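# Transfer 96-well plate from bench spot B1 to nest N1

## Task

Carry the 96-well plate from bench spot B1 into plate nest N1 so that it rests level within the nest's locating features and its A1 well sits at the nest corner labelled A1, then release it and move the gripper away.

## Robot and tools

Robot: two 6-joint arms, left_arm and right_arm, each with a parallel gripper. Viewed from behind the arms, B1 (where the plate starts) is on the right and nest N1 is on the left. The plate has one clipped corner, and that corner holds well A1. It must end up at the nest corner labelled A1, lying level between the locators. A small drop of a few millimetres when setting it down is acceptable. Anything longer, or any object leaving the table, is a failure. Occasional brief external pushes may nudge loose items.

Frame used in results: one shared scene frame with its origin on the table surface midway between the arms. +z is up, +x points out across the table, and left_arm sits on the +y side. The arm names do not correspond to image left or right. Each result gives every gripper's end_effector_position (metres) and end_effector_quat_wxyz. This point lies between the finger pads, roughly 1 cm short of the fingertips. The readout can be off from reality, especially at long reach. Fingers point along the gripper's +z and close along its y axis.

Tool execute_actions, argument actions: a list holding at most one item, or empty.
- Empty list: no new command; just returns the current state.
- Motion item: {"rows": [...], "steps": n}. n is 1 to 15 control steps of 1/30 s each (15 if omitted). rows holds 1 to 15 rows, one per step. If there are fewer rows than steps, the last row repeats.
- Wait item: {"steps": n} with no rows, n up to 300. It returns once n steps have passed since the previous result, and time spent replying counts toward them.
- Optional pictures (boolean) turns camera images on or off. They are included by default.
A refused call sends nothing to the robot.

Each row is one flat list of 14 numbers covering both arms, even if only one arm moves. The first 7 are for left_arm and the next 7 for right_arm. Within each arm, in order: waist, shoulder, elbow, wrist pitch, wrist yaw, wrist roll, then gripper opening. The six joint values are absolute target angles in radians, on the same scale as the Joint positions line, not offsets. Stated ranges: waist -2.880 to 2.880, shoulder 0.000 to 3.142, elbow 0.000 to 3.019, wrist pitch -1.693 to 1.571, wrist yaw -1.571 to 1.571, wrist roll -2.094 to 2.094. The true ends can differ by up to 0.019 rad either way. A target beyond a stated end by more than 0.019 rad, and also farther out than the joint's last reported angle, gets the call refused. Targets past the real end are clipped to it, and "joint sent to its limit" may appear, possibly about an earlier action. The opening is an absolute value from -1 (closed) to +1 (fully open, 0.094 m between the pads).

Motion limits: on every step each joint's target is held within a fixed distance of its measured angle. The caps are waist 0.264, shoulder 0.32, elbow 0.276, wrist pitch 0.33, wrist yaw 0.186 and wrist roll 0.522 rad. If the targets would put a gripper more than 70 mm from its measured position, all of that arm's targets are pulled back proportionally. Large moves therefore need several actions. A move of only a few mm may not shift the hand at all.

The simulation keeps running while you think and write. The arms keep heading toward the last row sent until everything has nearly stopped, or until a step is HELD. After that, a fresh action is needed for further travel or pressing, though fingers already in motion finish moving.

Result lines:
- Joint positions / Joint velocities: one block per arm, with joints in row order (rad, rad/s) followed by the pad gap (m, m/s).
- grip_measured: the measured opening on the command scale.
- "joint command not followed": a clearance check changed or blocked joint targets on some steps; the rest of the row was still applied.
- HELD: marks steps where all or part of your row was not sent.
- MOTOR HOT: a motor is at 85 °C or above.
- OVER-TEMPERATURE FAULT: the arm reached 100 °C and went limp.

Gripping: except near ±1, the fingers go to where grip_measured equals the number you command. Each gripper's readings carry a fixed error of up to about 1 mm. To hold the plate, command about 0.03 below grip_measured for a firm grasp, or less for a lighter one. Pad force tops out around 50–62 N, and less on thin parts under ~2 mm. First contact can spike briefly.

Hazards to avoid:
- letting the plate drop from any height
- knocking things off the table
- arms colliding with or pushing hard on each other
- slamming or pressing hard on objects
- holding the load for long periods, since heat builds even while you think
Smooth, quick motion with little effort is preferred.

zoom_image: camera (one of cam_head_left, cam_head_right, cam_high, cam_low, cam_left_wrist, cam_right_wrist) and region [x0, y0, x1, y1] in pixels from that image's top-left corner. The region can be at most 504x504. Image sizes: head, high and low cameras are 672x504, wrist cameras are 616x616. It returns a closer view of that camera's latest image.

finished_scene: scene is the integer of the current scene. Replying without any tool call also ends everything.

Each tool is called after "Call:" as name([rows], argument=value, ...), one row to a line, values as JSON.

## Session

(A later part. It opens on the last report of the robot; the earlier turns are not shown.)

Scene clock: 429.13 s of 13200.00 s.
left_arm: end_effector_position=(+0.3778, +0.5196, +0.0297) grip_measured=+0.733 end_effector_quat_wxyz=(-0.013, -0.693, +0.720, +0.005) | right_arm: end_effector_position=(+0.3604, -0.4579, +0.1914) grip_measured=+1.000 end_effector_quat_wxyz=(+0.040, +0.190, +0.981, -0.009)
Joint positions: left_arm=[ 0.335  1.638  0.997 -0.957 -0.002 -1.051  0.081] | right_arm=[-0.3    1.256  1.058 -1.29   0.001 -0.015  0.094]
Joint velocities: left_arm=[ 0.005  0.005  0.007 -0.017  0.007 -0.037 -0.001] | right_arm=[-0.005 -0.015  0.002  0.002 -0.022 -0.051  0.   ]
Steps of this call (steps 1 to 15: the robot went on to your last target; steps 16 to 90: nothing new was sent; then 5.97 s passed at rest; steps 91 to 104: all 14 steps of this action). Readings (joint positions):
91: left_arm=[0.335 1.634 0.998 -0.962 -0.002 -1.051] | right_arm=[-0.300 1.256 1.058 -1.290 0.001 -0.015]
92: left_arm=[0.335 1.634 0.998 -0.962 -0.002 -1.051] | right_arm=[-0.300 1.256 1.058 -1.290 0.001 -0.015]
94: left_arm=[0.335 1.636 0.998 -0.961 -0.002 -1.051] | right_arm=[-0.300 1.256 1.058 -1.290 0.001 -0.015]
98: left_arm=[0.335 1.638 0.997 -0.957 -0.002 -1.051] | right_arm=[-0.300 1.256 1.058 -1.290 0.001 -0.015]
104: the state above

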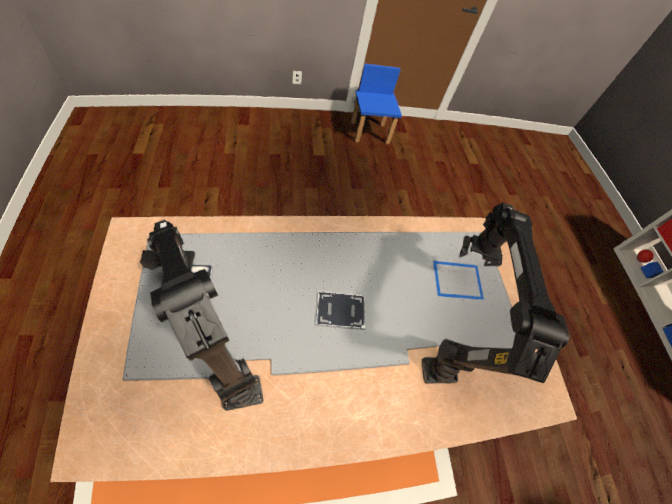

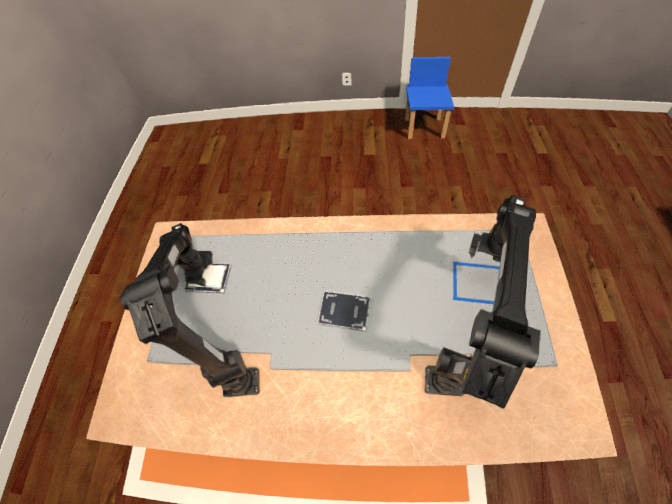

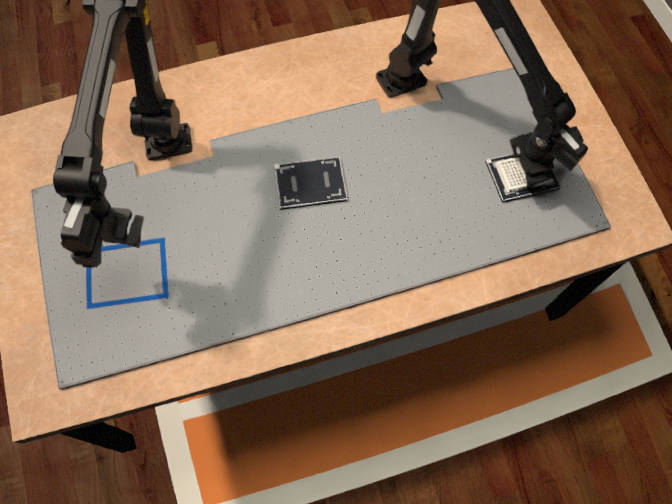

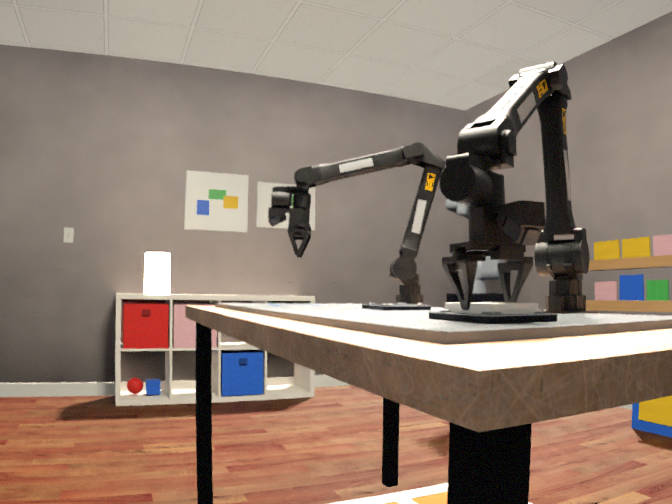

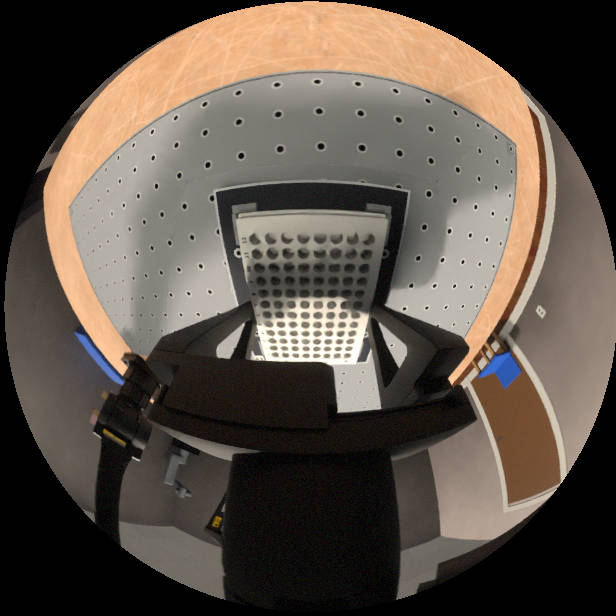

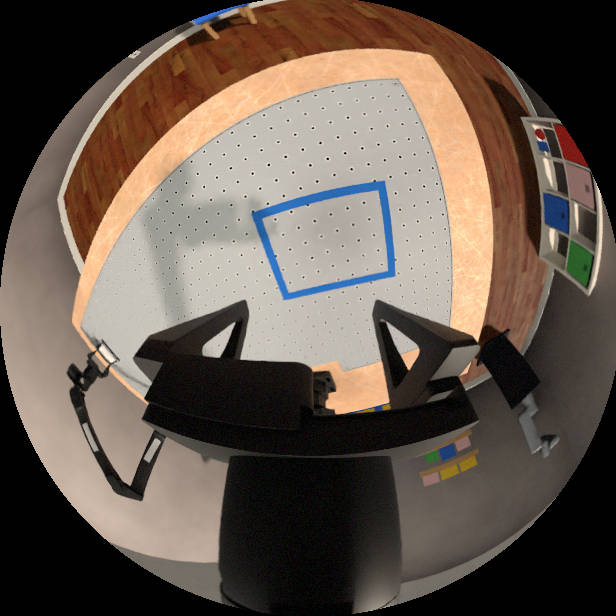

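Call:
zoom_image(camera="cam_left_wrist", region=[225, 190, 285, 250])

Call:
zoom_image(camera="cam_left_wrist", region=[345, 190, 405, 250])

Call:
zoom_image(camera="cam_head_right", region=[180, 250, 240, 300])

Call:
zoom_image(camera="cam_high", region=[482, 152, 532, 204])

Region (225, 190, 285, 250) of cam_left_wrist's 616x616 image, scaled by 8.400, with more detail than that image has.

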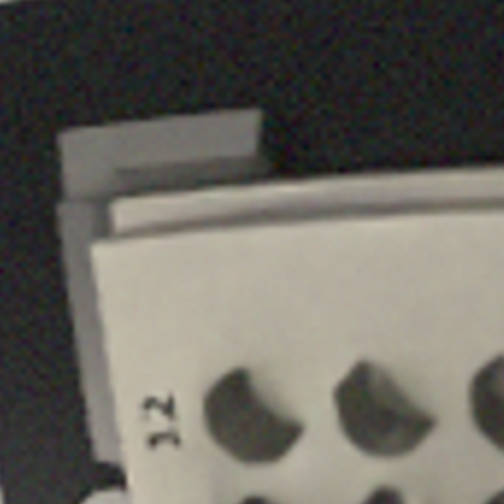

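Region (345, 190, 405, 250) of cam_left_wrist's 616x616 image, scaled by 8.400, with more detail than that image has.

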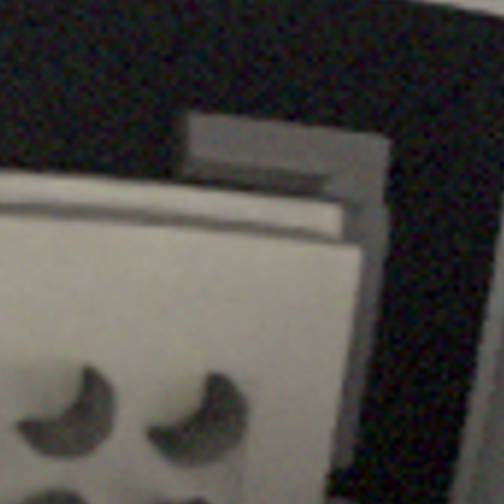

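Region (180, 250, 240, 300) of cam_head_right's 672x504 image, scaled by 8.400, with more detail than that image has.

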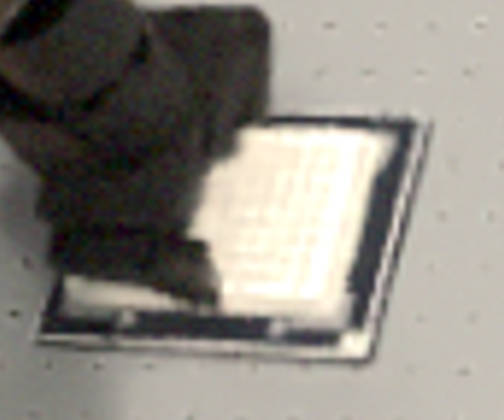

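Region (482, 152, 532, 204) of cam_high's 672x504 image, scaled by 9.692, with more detail than that image has; it fills the left 485 columns of this view, and the rest is white.

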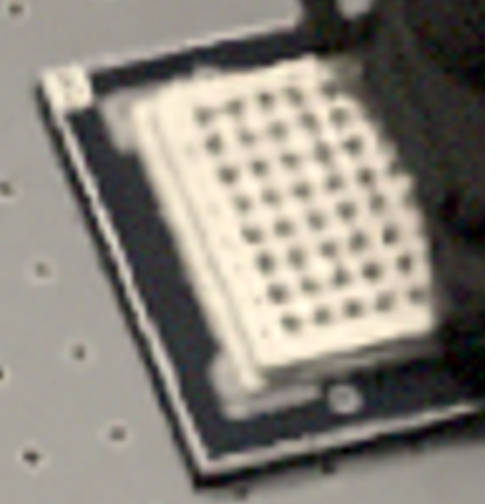

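Call:
execute_actions([
  {"rows": [[0.334,1.648,0.995,-0.945,0,-1.058,0.705,-0.3,1.25,1.05,-1.3,0,0,1],[0.337,1.648,0.995,-0.945,0,-1.058,0.705,-0.3,1.25,1.05,-1.3,0,0,1],[0.339,1.648,0.995,-0.945,0,-1.058,0.705,-0.3,1.25,1.05,-1.3,0,0,1],[0.341,1.648,0.995,-0.945,0,-1.058,0.705,-0.3,1.25,1.05,-1.3,0,0,1],[0.342,1.648,0.995,-0.945,0,-1.058,0.705,-0.3,1.25,1.05,-1.3,0,0,1],[0.343,1.648,0.995,-0.945,0,-1.058,0.705,-0.3,1.25,1.05,-1.3,0,0,1]], "steps": 14},
], pictures=false)

Scene clock: 449.23 s of 13200.00 s.
left_arm: end_effector_position=(+0.3778, +0.5196, +0.0297) grip_measured=+0.733 end_effector_quat_wxyz=(-0.013, -0.693, +0.720, +0.005) | right_arm: end_effector_position=(+0.3604, -0.4579, +0.1914) grip_measured=+1.000 end_effector_quat_wxyz=(+0.040, +0.190, +0.981, -0.009)
Joint positions: left_arm=[ 0.335  1.638  0.997 -0.957 -0.002 -1.051  0.081] | right_arm=[-0.3    1.256  1.058 -1.29   0.001 -0.015  0.094]
Joint velocities: left_arm=[-0.005 -0.005 -0.002 -0.012  0.022 -0.022  0.001] | right_arm=[ 0.005 -0.015 -0.007 -0.002  0.037 -0.037  0.   ]
Steps of this call (steps 1 to 15: the robot went on to your last target; steps 16 to 90: nothing new was sent; then 16.63 s passed at rest; steps 91 to 104: all 14 steps of this action). Readings (joint positions):
91: left_arm=[0.335 1.638 0.997 -0.957 -0.002 -1.051] | right_arm=[-0.300 1.256 1.058 -1.290 0.001 -0.015]
92: left_arm=[0.335 1.638 0.997 -0.957 -0.002 -1.051] | right_arm=[-0.300 1.256 1.058 -1.290 0.001 -0.015]
94: left_arm=[0.335 1.638 0.997 -0.957 -0.002 -1.051] | right_arm=[-0.300 1.256 1.058 -1.290 0.001 -0.015]
98: left_arm=[0.335 1.638 0.997 -0.957 -0.002 -1.051] | right_arm=[-0.300 1.256 1.058 -1.290 0.001 -0.015]
104: the state above

Call:
execute_actions([
  {"rows": [[0.345,1.648,0.995,-0.945,0,-1.058,0.705,-0.3,1.25,1.05,-1.3,0,0,1],[0.346,1.648,0.995,-0.945,0,-1.058,0.705,-0.3,1.25,1.05,-1.3,0,0,1],[0.347,1.648,0.995,-0.945,0,-1.058,0.705,-0.3,1.25,1.05,-1.3,0,0,1]], "steps": 10},
], pictures=false)

Scene clock: 451.83 s of 13200.00 s.
left_arm: end_effector_position=(+0.3777, +0.5197, +0.0297) grip_measured=+0.733 end_effector_quat_wxyz=(-0.013, -0.694, +0.720, +0.004) | right_arm: end_effector_position=(+0.3604, -0.4579, +0.1914) grip_measured=+1.000 end_effector_quat_wxyz=(+0.040, +0.190, +0.981, -0.009)
Joint positions: left_arm=[ 0.335  1.638  0.997 -0.957 -0.001 -1.051  0.081] | right_arm=[-0.3    1.256  1.058 -1.29   0.001 -0.015  0.094]
Joint velocities: left_arm=[-0.005  0.015 -0.012 -0.002 -0.037 -0.037 -0.001] | right_arm=[-0.005 -0.015 -0.017 -0.002  0.022  0.007  0.   ]
Steps of this call (steps 1 to 15: the robot went on to your last target; steps 16 to 68: nothing new was sent; steps 69 to 78: all 10 steps of this action). Readings (joint positions):
69: left_arm=[0.335 1.638 0.997 -0.957 -0.002 -1.051] | right_arm=[-0.300 1.256 1.058 -1.290 0.001 -0.015]
70: left_arm=[0.335 1.638 0.997 -0.957 -0.002 -1.051] | right_arm=[-0.300 1.256 1.058 -1.290 0.001 -0.015]
72: left_arm=[0.335 1.638 0.997 -0.957 -0.001 -1.051] | right_arm=[-0.300 1.256 1.058 -1.290 0.001 -0.015]
76: left_arm=[0.335 1.638 0.997 -0.957 -0.001 -1.051] | right_arm=[-0.300 1.256 1.058 -1.290 0.001 -0.015]
78: the state above

Call:
execute_actions([
  {"rows": [[0.349,1.648,0.995,-0.945,0,-1.058,0.705,-0.3,1.25,1.05,-1.3,0,0,1],[0.351,1.648,0.995,-0.945,0,-1.058,0.705,-0.3,1.25,1.05,-1.3,0,0,1]], "steps": 10},
])

Call:
zoom_image(camera="cam_left_wrist", region=[225, 190, 285, 250])

Call:
zoom_image(camera="cam_left_wrist", region=[345, 190, 405, 250])

Scene clock: 454.77 s of 13200.00 s.
left_arm: end_effector_position=(+0.3777, +0.5197, +0.0297) grip_measured=+0.733 end_effector_quat_wxyz=(-0.013, -0.694, +0.720, +0.003) | right_arm: end_effector_position=(+0.3604, -0.4579, +0.1914) grip_measured=+1.000 end_effector_quat_wxyz=(+0.040, +0.190, +0.981, -0.009)
Joint positions: left_arm=[ 0.336  1.638  0.997 -0.957  0.001 -1.051  0.081] | right_arm=[-0.3    1.256  1.058 -1.29   0.001 -0.015  0.094]
Joint velocities: left_arm=[-0.015 -0.005 -0.007 -0.002  0.037 -0.037 -0.   ] | right_arm=[ 0.015 -0.005  0.007 -0.027  0.066 -0.022  0.   ]
Steps of this call (steps 1 to 15: the robot went on to your last target; steps 16 to 78: nothing new was sent; steps 79 to 88: all 10 steps of this action). Readings (joint positions):
79: left_arm=[0.335 1.638 0.997 -0.957 -0.001 -1.051] | right_arm=[-0.300 1.256 1.058 -1.290 0.001 -0.015]
80: left_arm=[0.336 1.638 0.997 -0.957 -0.000 -1.051] | right_arm=[-0.300 1.256 1.058 -1.290 0.001 -0.015]
82: left_arm=[0.336 1.638 0.997 -0.957 0.000 -1.051] | right_arm=[-0.300 1.256 1.058 -1.290 0.001 -0.015]
86: left_arm=[0.336 1.638 0.997 -0.957 0.001 -1.051] | right_arm=[-0.300 1.256 1.058 -1.290 0.001 -0.015]
88: the state above

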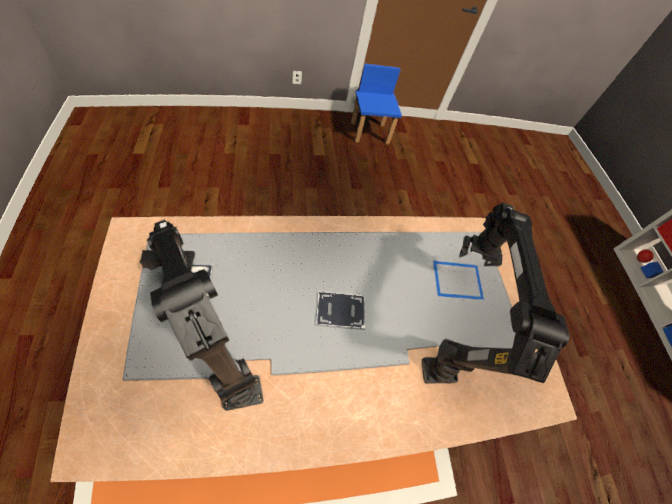

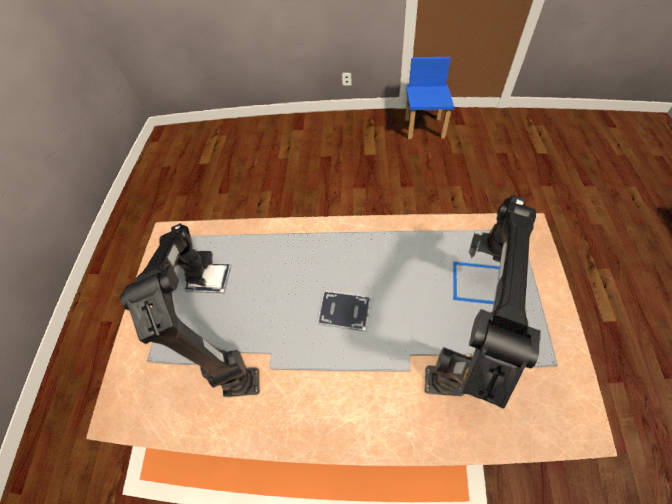

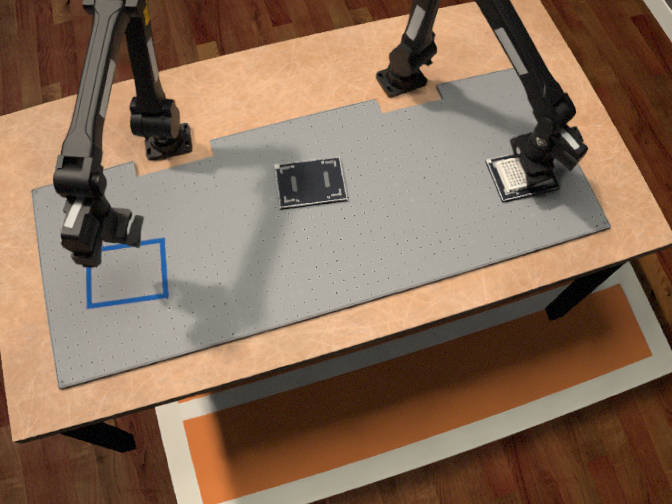

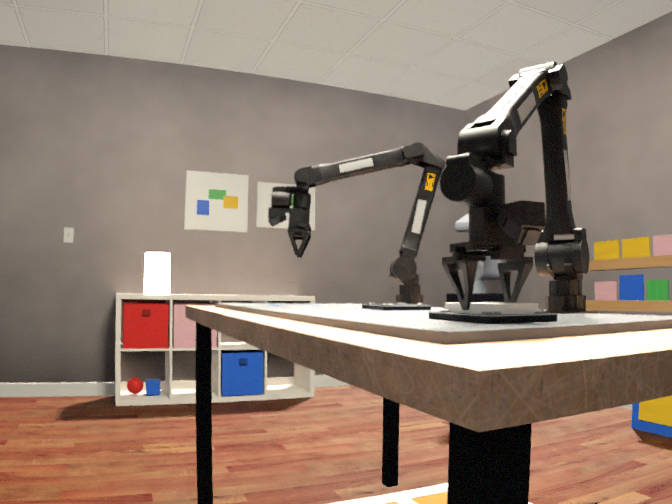

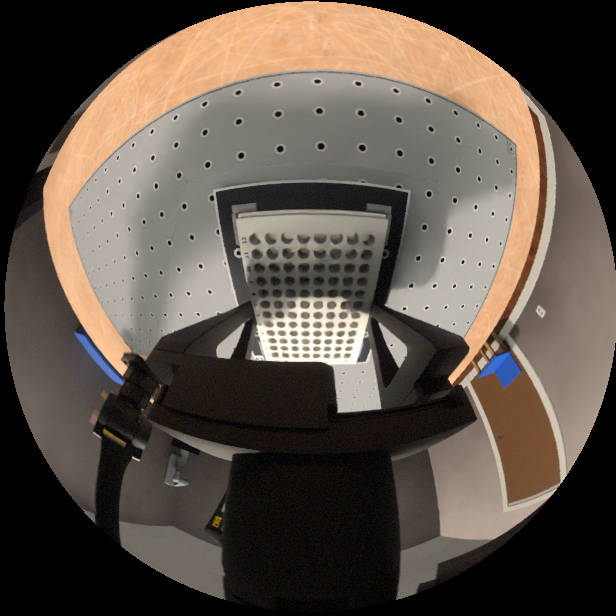

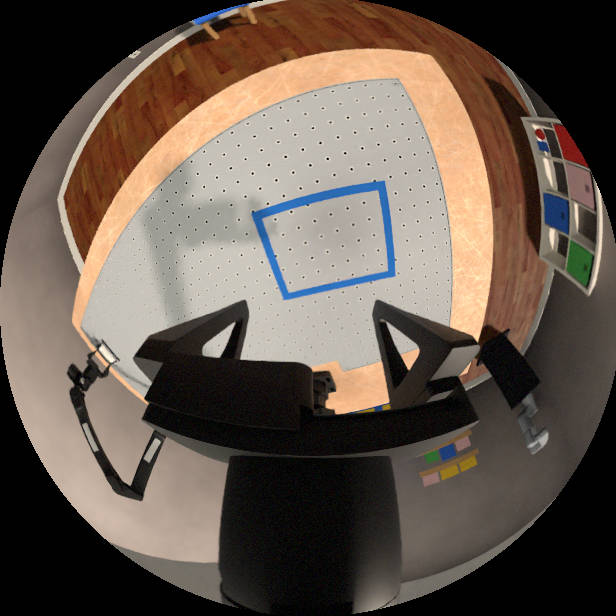

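Region (225, 190, 285, 250) of cam_left_wrist's 616x616 image, scaled by 8.400, with more detail than that image has.

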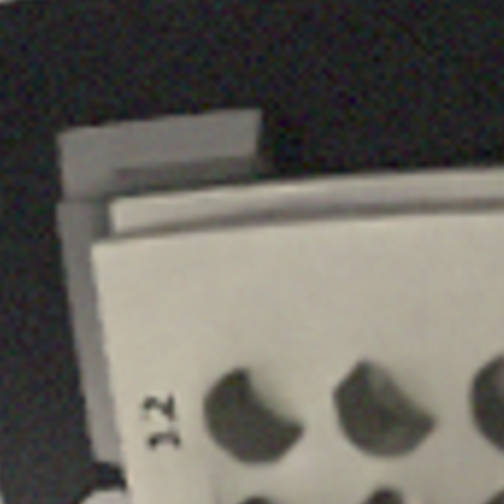

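Region (345, 190, 405, 250) of cam_left_wrist's 616x616 image, scaled by 8.400, with more detail than that image has.

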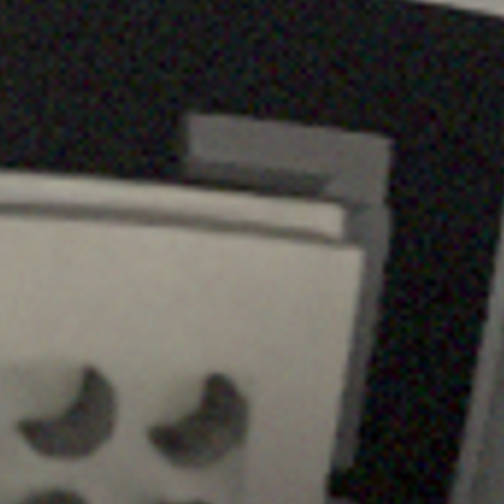

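Call:
execute_actions([
  {"rows": [[0.343,1.635,0.997,-0.950,0,-1.058,0.705,-0.3,1.25,1.05,-1.3,0,0,1],[0.343,1.625,0.997,-0.950,0,-1.058,0.705,-0.3,1.25,1.05,-1.3,0,0,1],[0.343,1.620,0.997,-0.950,0,-1.058,0.705,-0.3,1.25,1.05,-1.3,0,0,1],[0.343,1.617,0.997,-0.950,0,-1.058,0.705,-0.3,1.25,1.05,-1.3,0,0,1]], "steps": 12},
])

Call:
zoom_image(camera="cam_left_wrist", region=[225, 190, 285, 250])

Call:
zoom_image(camera="cam_left_wrist", region=[345, 190, 405, 250])

Scene clock: 467.77 s of 13200.00 s.
left_arm: end_effector_position=(+0.3777, +0.5197, +0.0297) grip_measured=+0.733 end_effector_quat_wxyz=(-0.013, -0.694, +0.720, +0.003) | right_arm: end_effector_position=(+0.3604, -0.4579, +0.1914) grip_measured=+1.000 end_effector_quat_wxyz=(+0.040, +0.190, +0.981, -0.009)
Joint positions: left_arm=[ 0.336  1.638  0.997 -0.957  0.001 -1.051  0.081] | right_arm=[-0.3    1.256  1.058 -1.29   0.001 -0.015  0.094]
Joint velocities: left_arm=[-0.005 -0.015  0.002  0.007 -0.037 -0.037 -0.001] | right_arm=[-0.015 -0.005  0.007 -0.007 -0.022 -0.051  0.   ]
Steps of this call (steps 1 to 15: the robot went on to your last target; steps 16 to 90: nothing new was sent; then 9.60 s passed at rest; steps 91 to 102: all 12 steps of this action). Readings (joint positions):
91: left_arm=[0.336 1.638 0.997 -0.957 0.001 -1.051] | right_arm=[-0.300 1.256 1.058 -1.290 0.001 -0.015]
92: left_arm=[0.336 1.638 0.997 -0.957 0.001 -1.051] | right_arm=[-0.300 1.256 1.058 -1.290 0.001 -0.015]
94: left_arm=[0.336 1.638 0.997 -0.957 0.001 -1.051] | right_arm=[-0.300 1.256 1.058 -1.290 0.001 -0.015]
98: left_arm=[0.336 1.638 0.997 -0.957 0.001 -1.051] | right_arm=[-0.300 1.256 1.058 -1.290 0.001 -0.015]
102: the state above

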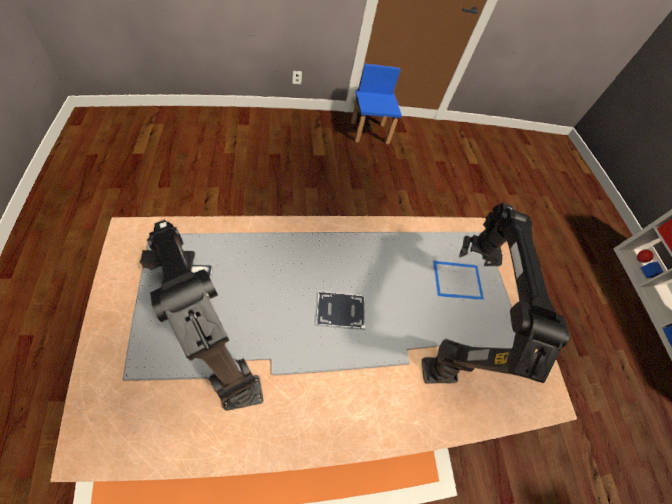

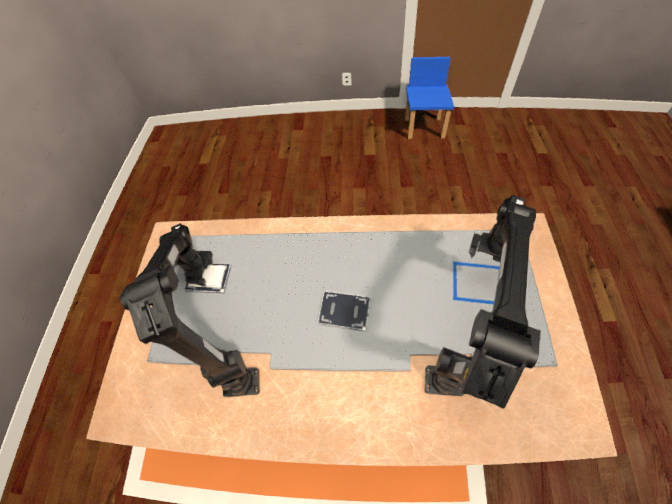

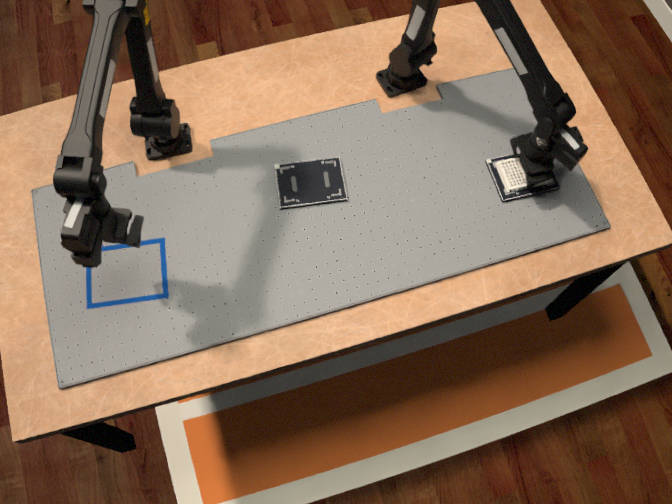

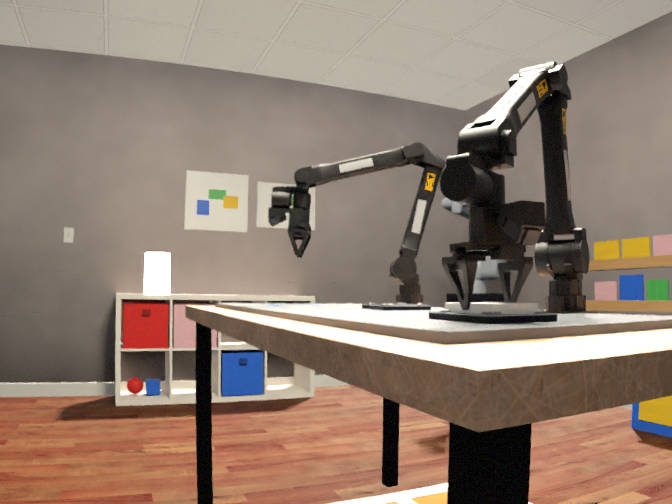

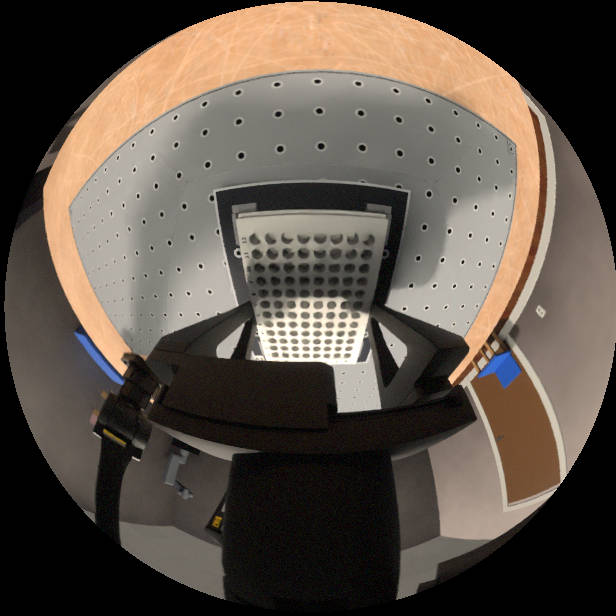

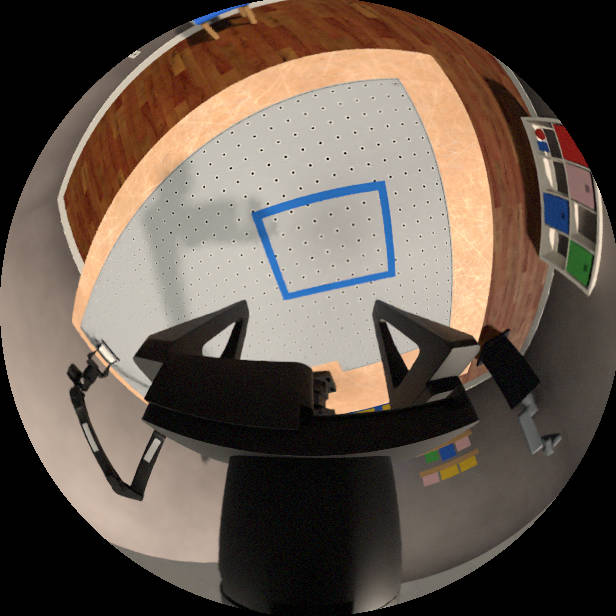

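Region (225, 190, 285, 250) of cam_left_wrist's 616x616 image, scaled by 8.400, with more detail than that image has.

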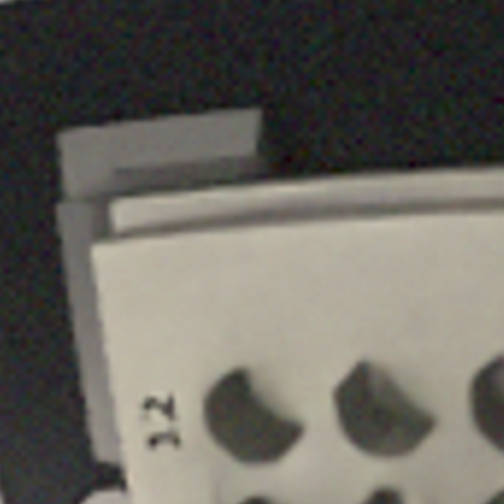

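Region (345, 190, 405, 250) of cam_left_wrist's 616x616 image, scaled by 8.400, with more detail than that image has.

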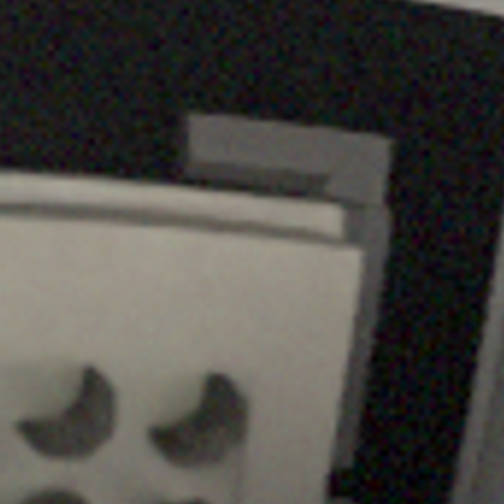

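Call:
execute_actions([
  {"rows": [[0.343,1.614,0.997,-0.950,0,-1.058,0.705,-0.3,1.25,1.05,-1.3,0,0,1],[0.343,1.611,0.997,-0.950,0,-1.058,0.705,-0.3,1.25,1.05,-1.3,0,0,1],[0.343,1.609,0.997,-0.950,0,-1.058,0.705,-0.3,1.25,1.05,-1.3,0,0,1]], "steps": 10},
], pictures=false)

Scene clock: 471.60 s of 13200.00 s.
left_arm: end_effector_position=(+0.3778, +0.5197, +0.0300) grip_measured=+0.733 end_effector_quat_wxyz=(-0.013, -0.694, +0.720, +0.003) | right_arm: end_effector_position=(+0.3604, -0.4579, +0.1914) grip_measured=+1.000 end_effector_quat_wxyz=(+0.040, +0.190, +0.981, -0.009)
Joint positions: left_arm=[ 0.336  1.637  0.997 -0.957  0.001 -1.051  0.081] | right_arm=[-0.3    1.256  1.058 -1.29   0.001 -0.015  0.094]
Joint velocities: left_arm=[-0.005  0.005 -0.017 -0.022 -0.037  0.007 -0.003] | right_arm=[-0.015 -0.015 -0.007  0.012 -0.037  0.066  0.   ]
Steps of this call (steps 1 to 15: the robot went on to your last target; steps 16 to 90: nothing new was sent; then 0.50 s passed at rest; steps 91 to 100: all 10 steps of this action). Readings (joint positions):
91: left_arm=[0.336 1.637 0.997 -0.957 0.001 -1.051] | right_arm=[-0.300 1.256 1.058 -1.290 0.001 -0.015]
92: left_arm=[0.336 1.637 0.997 -0.957 0.001 -1.051] | right_arm=[-0.300 1.256 1.058 -1.290 0.001 -0.015]
94: left_arm=[0.336 1.637 0.997 -0.957 0.001 -1.051] | right_arm=[-0.300 1.256 1.058 -1.290 0.001 -0.015]
98: left_arm=[0.336 1.637 0.997 -0.957 0.001 -1.051] | right_arm=[-0.300 1.256 1.058 -1.290 0.001 -0.015]
100: the state above

Call:
execute_actions([
  {"rows": [[0.345,1.606,0.997,-0.950,0,-1.058,0.705,-0.3,1.25,1.05,-1.3,0,0,1],[0.346,1.604,0.997,-0.950,0,-1.058,0.705,-0.3,1.25,1.05,-1.3,0,0,1]], "steps": 10},
])

Call:
zoom_image(camera="cam_left_wrist", region=[225, 190, 285, 250])

Call:
zoom_image(camera="cam_left_wrist", region=[345, 190, 405, 250])

Scene clock: 475.17 s of 13200.00 s.
left_arm: end_effector_position=(+0.3778, +0.5197, +0.0300) grip_measured=+0.733 end_effector_quat_wxyz=(-0.013, -0.694, +0.720, +0.003) | right_arm: end_effector_position=(+0.3604, -0.4579, +0.1914) grip_measured=+1.000 end_effector_quat_wxyz=(+0.040, +0.190, +0.981, -0.009)
Joint positions: left_arm=[ 0.336  1.637  0.997 -0.957  0.001 -1.051  0.081] | right_arm=[-0.3    1.256  1.058 -1.29   0.001 -0.015  0.094]
Joint velocities: left_arm=[-0.005  0.005  0.007  0.007 -0.007 -0.051 -0.   ] | right_arm=[ 0.005 -0.015 -0.002  0.007  0.007 -0.022  0.   ]
Steps of this call (steps 1 to 15: the robot went on to your last target; steps 16 to 90: nothing new was sent; then 0.23 s passed at rest; steps 91 to 100: all 10 steps of this action). Readings (joint positions):
91: left_arm=[0.336 1.637 0.997 -0.957 0.001 -1.051] | right_arm=[-0.300 1.256 1.058 -1.290 0.001 -0.015]
92: left_arm=[0.336 1.637 0.997 -0.957 0.001 -1.051] | right_arm=[-0.300 1.256 1.058 -1.290 0.001 -0.015]
94: left_arm=[0.336 1.637 0.997 -0.957 0.001 -1.051] | right_arm=[-0.300 1.256 1.058 -1.290 0.001 -0.015]
98: left_arm=[0.336 1.637 0.997 -0.957 0.001 -1.051] | right_arm=[-0.300 1.256 1.058 -1.290 0.001 -0.015]
100: the state above

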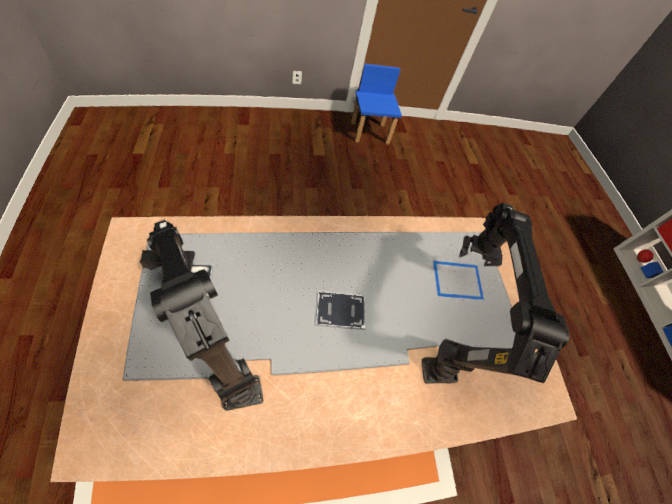

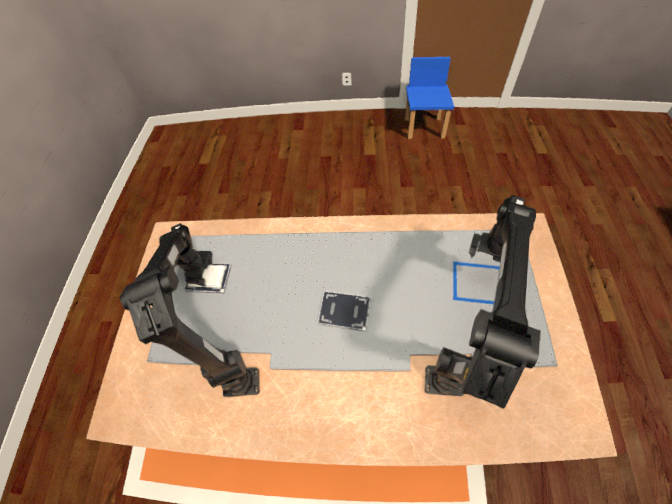

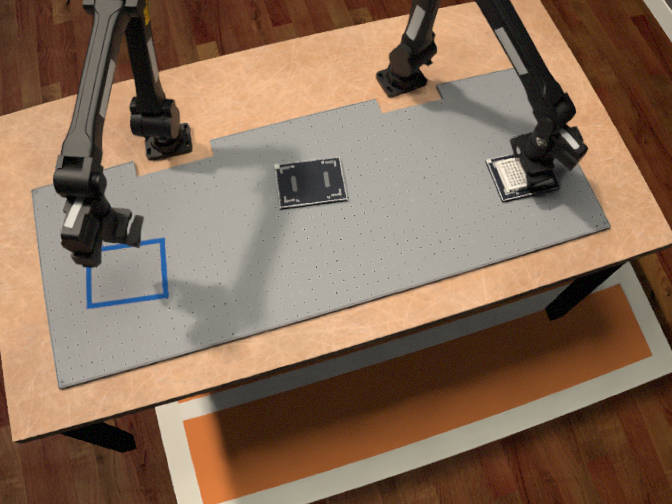

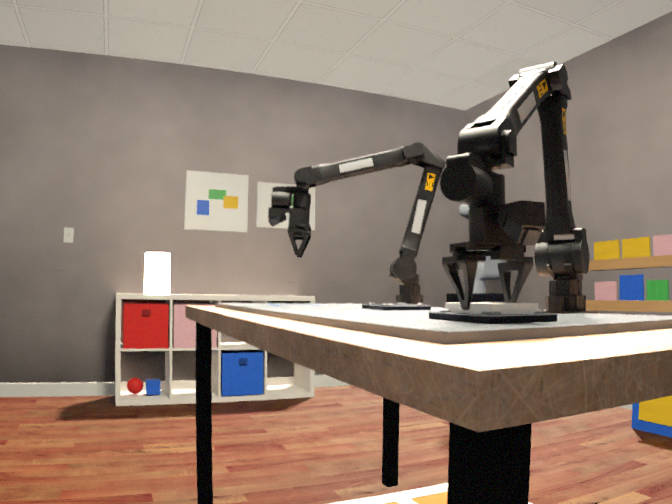

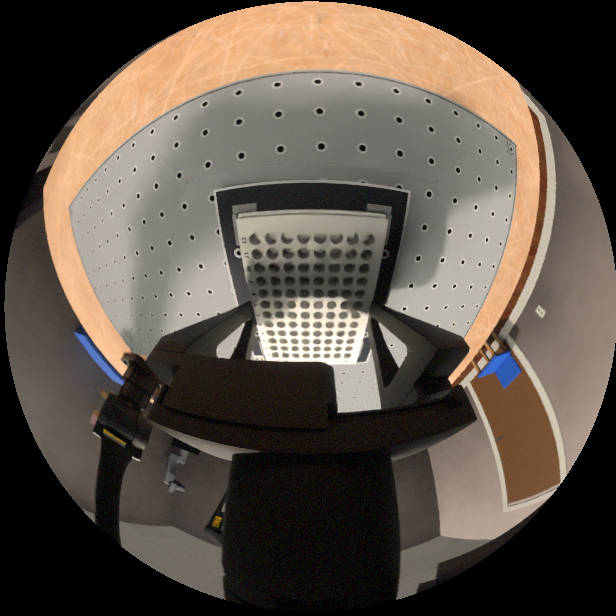

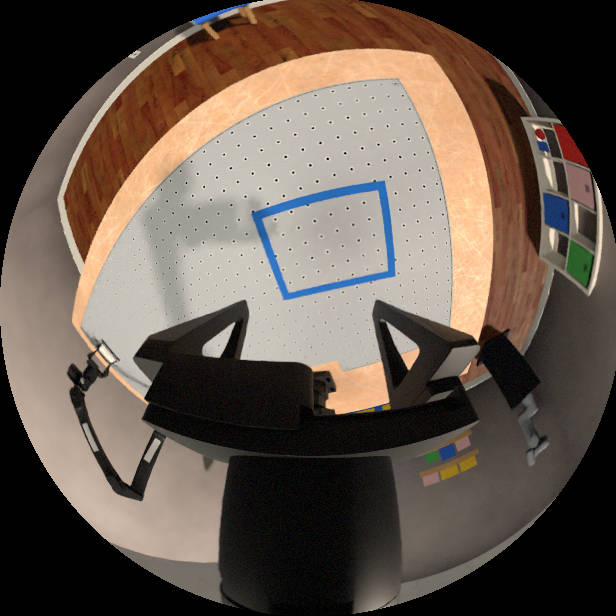

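Region (225, 190, 285, 250) of cam_left_wrist's 616x616 image, scaled by 8.400, with more detail than that image has.

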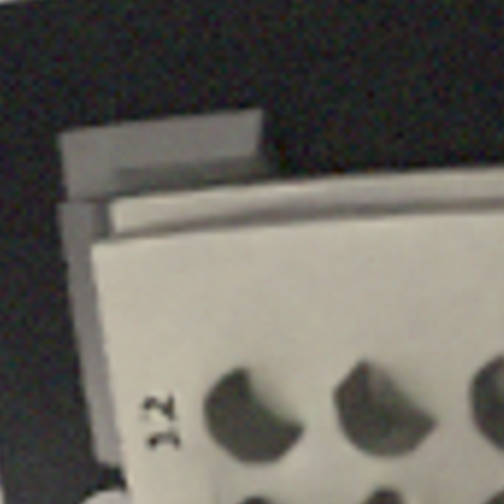

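Region (345, 190, 405, 250) of cam_left_wrist's 616x616 image, scaled by 8.400, with more detail than that image has.

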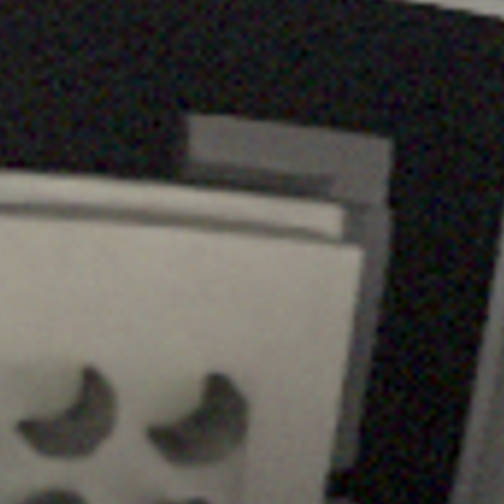

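Call:
zoom_image(camera="cam_low", region=[425, 290, 495, 330])

Call:
zoom_image(camera="cam_low", region=[490, 290, 560, 330])

Call:
zoom_image(camera="cam_left_wrist", region=[240, 310, 380, 380])

Region (425, 290, 495, 330) of cam_low's 672x504 image, scaled by 7.200, with more detail than that image has; it fills the top 288 rows of this view, and the rest is white.

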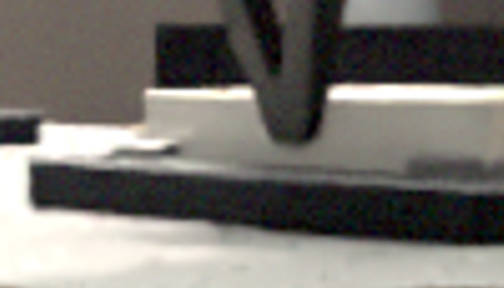

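Region (490, 290, 560, 330) of cam_low's 672x504 image, scaled by 7.200, with more detail than that image has; it fills the top 288 rows of this view, and the rest is white.

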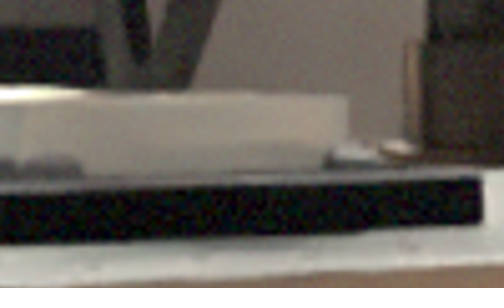

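Region (240, 310, 380, 380) of cam_left_wrist's 616x616 image, scaled by 3.600, with more detail than that image has.

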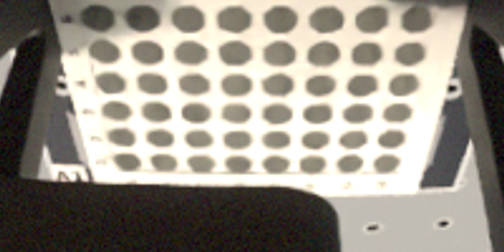

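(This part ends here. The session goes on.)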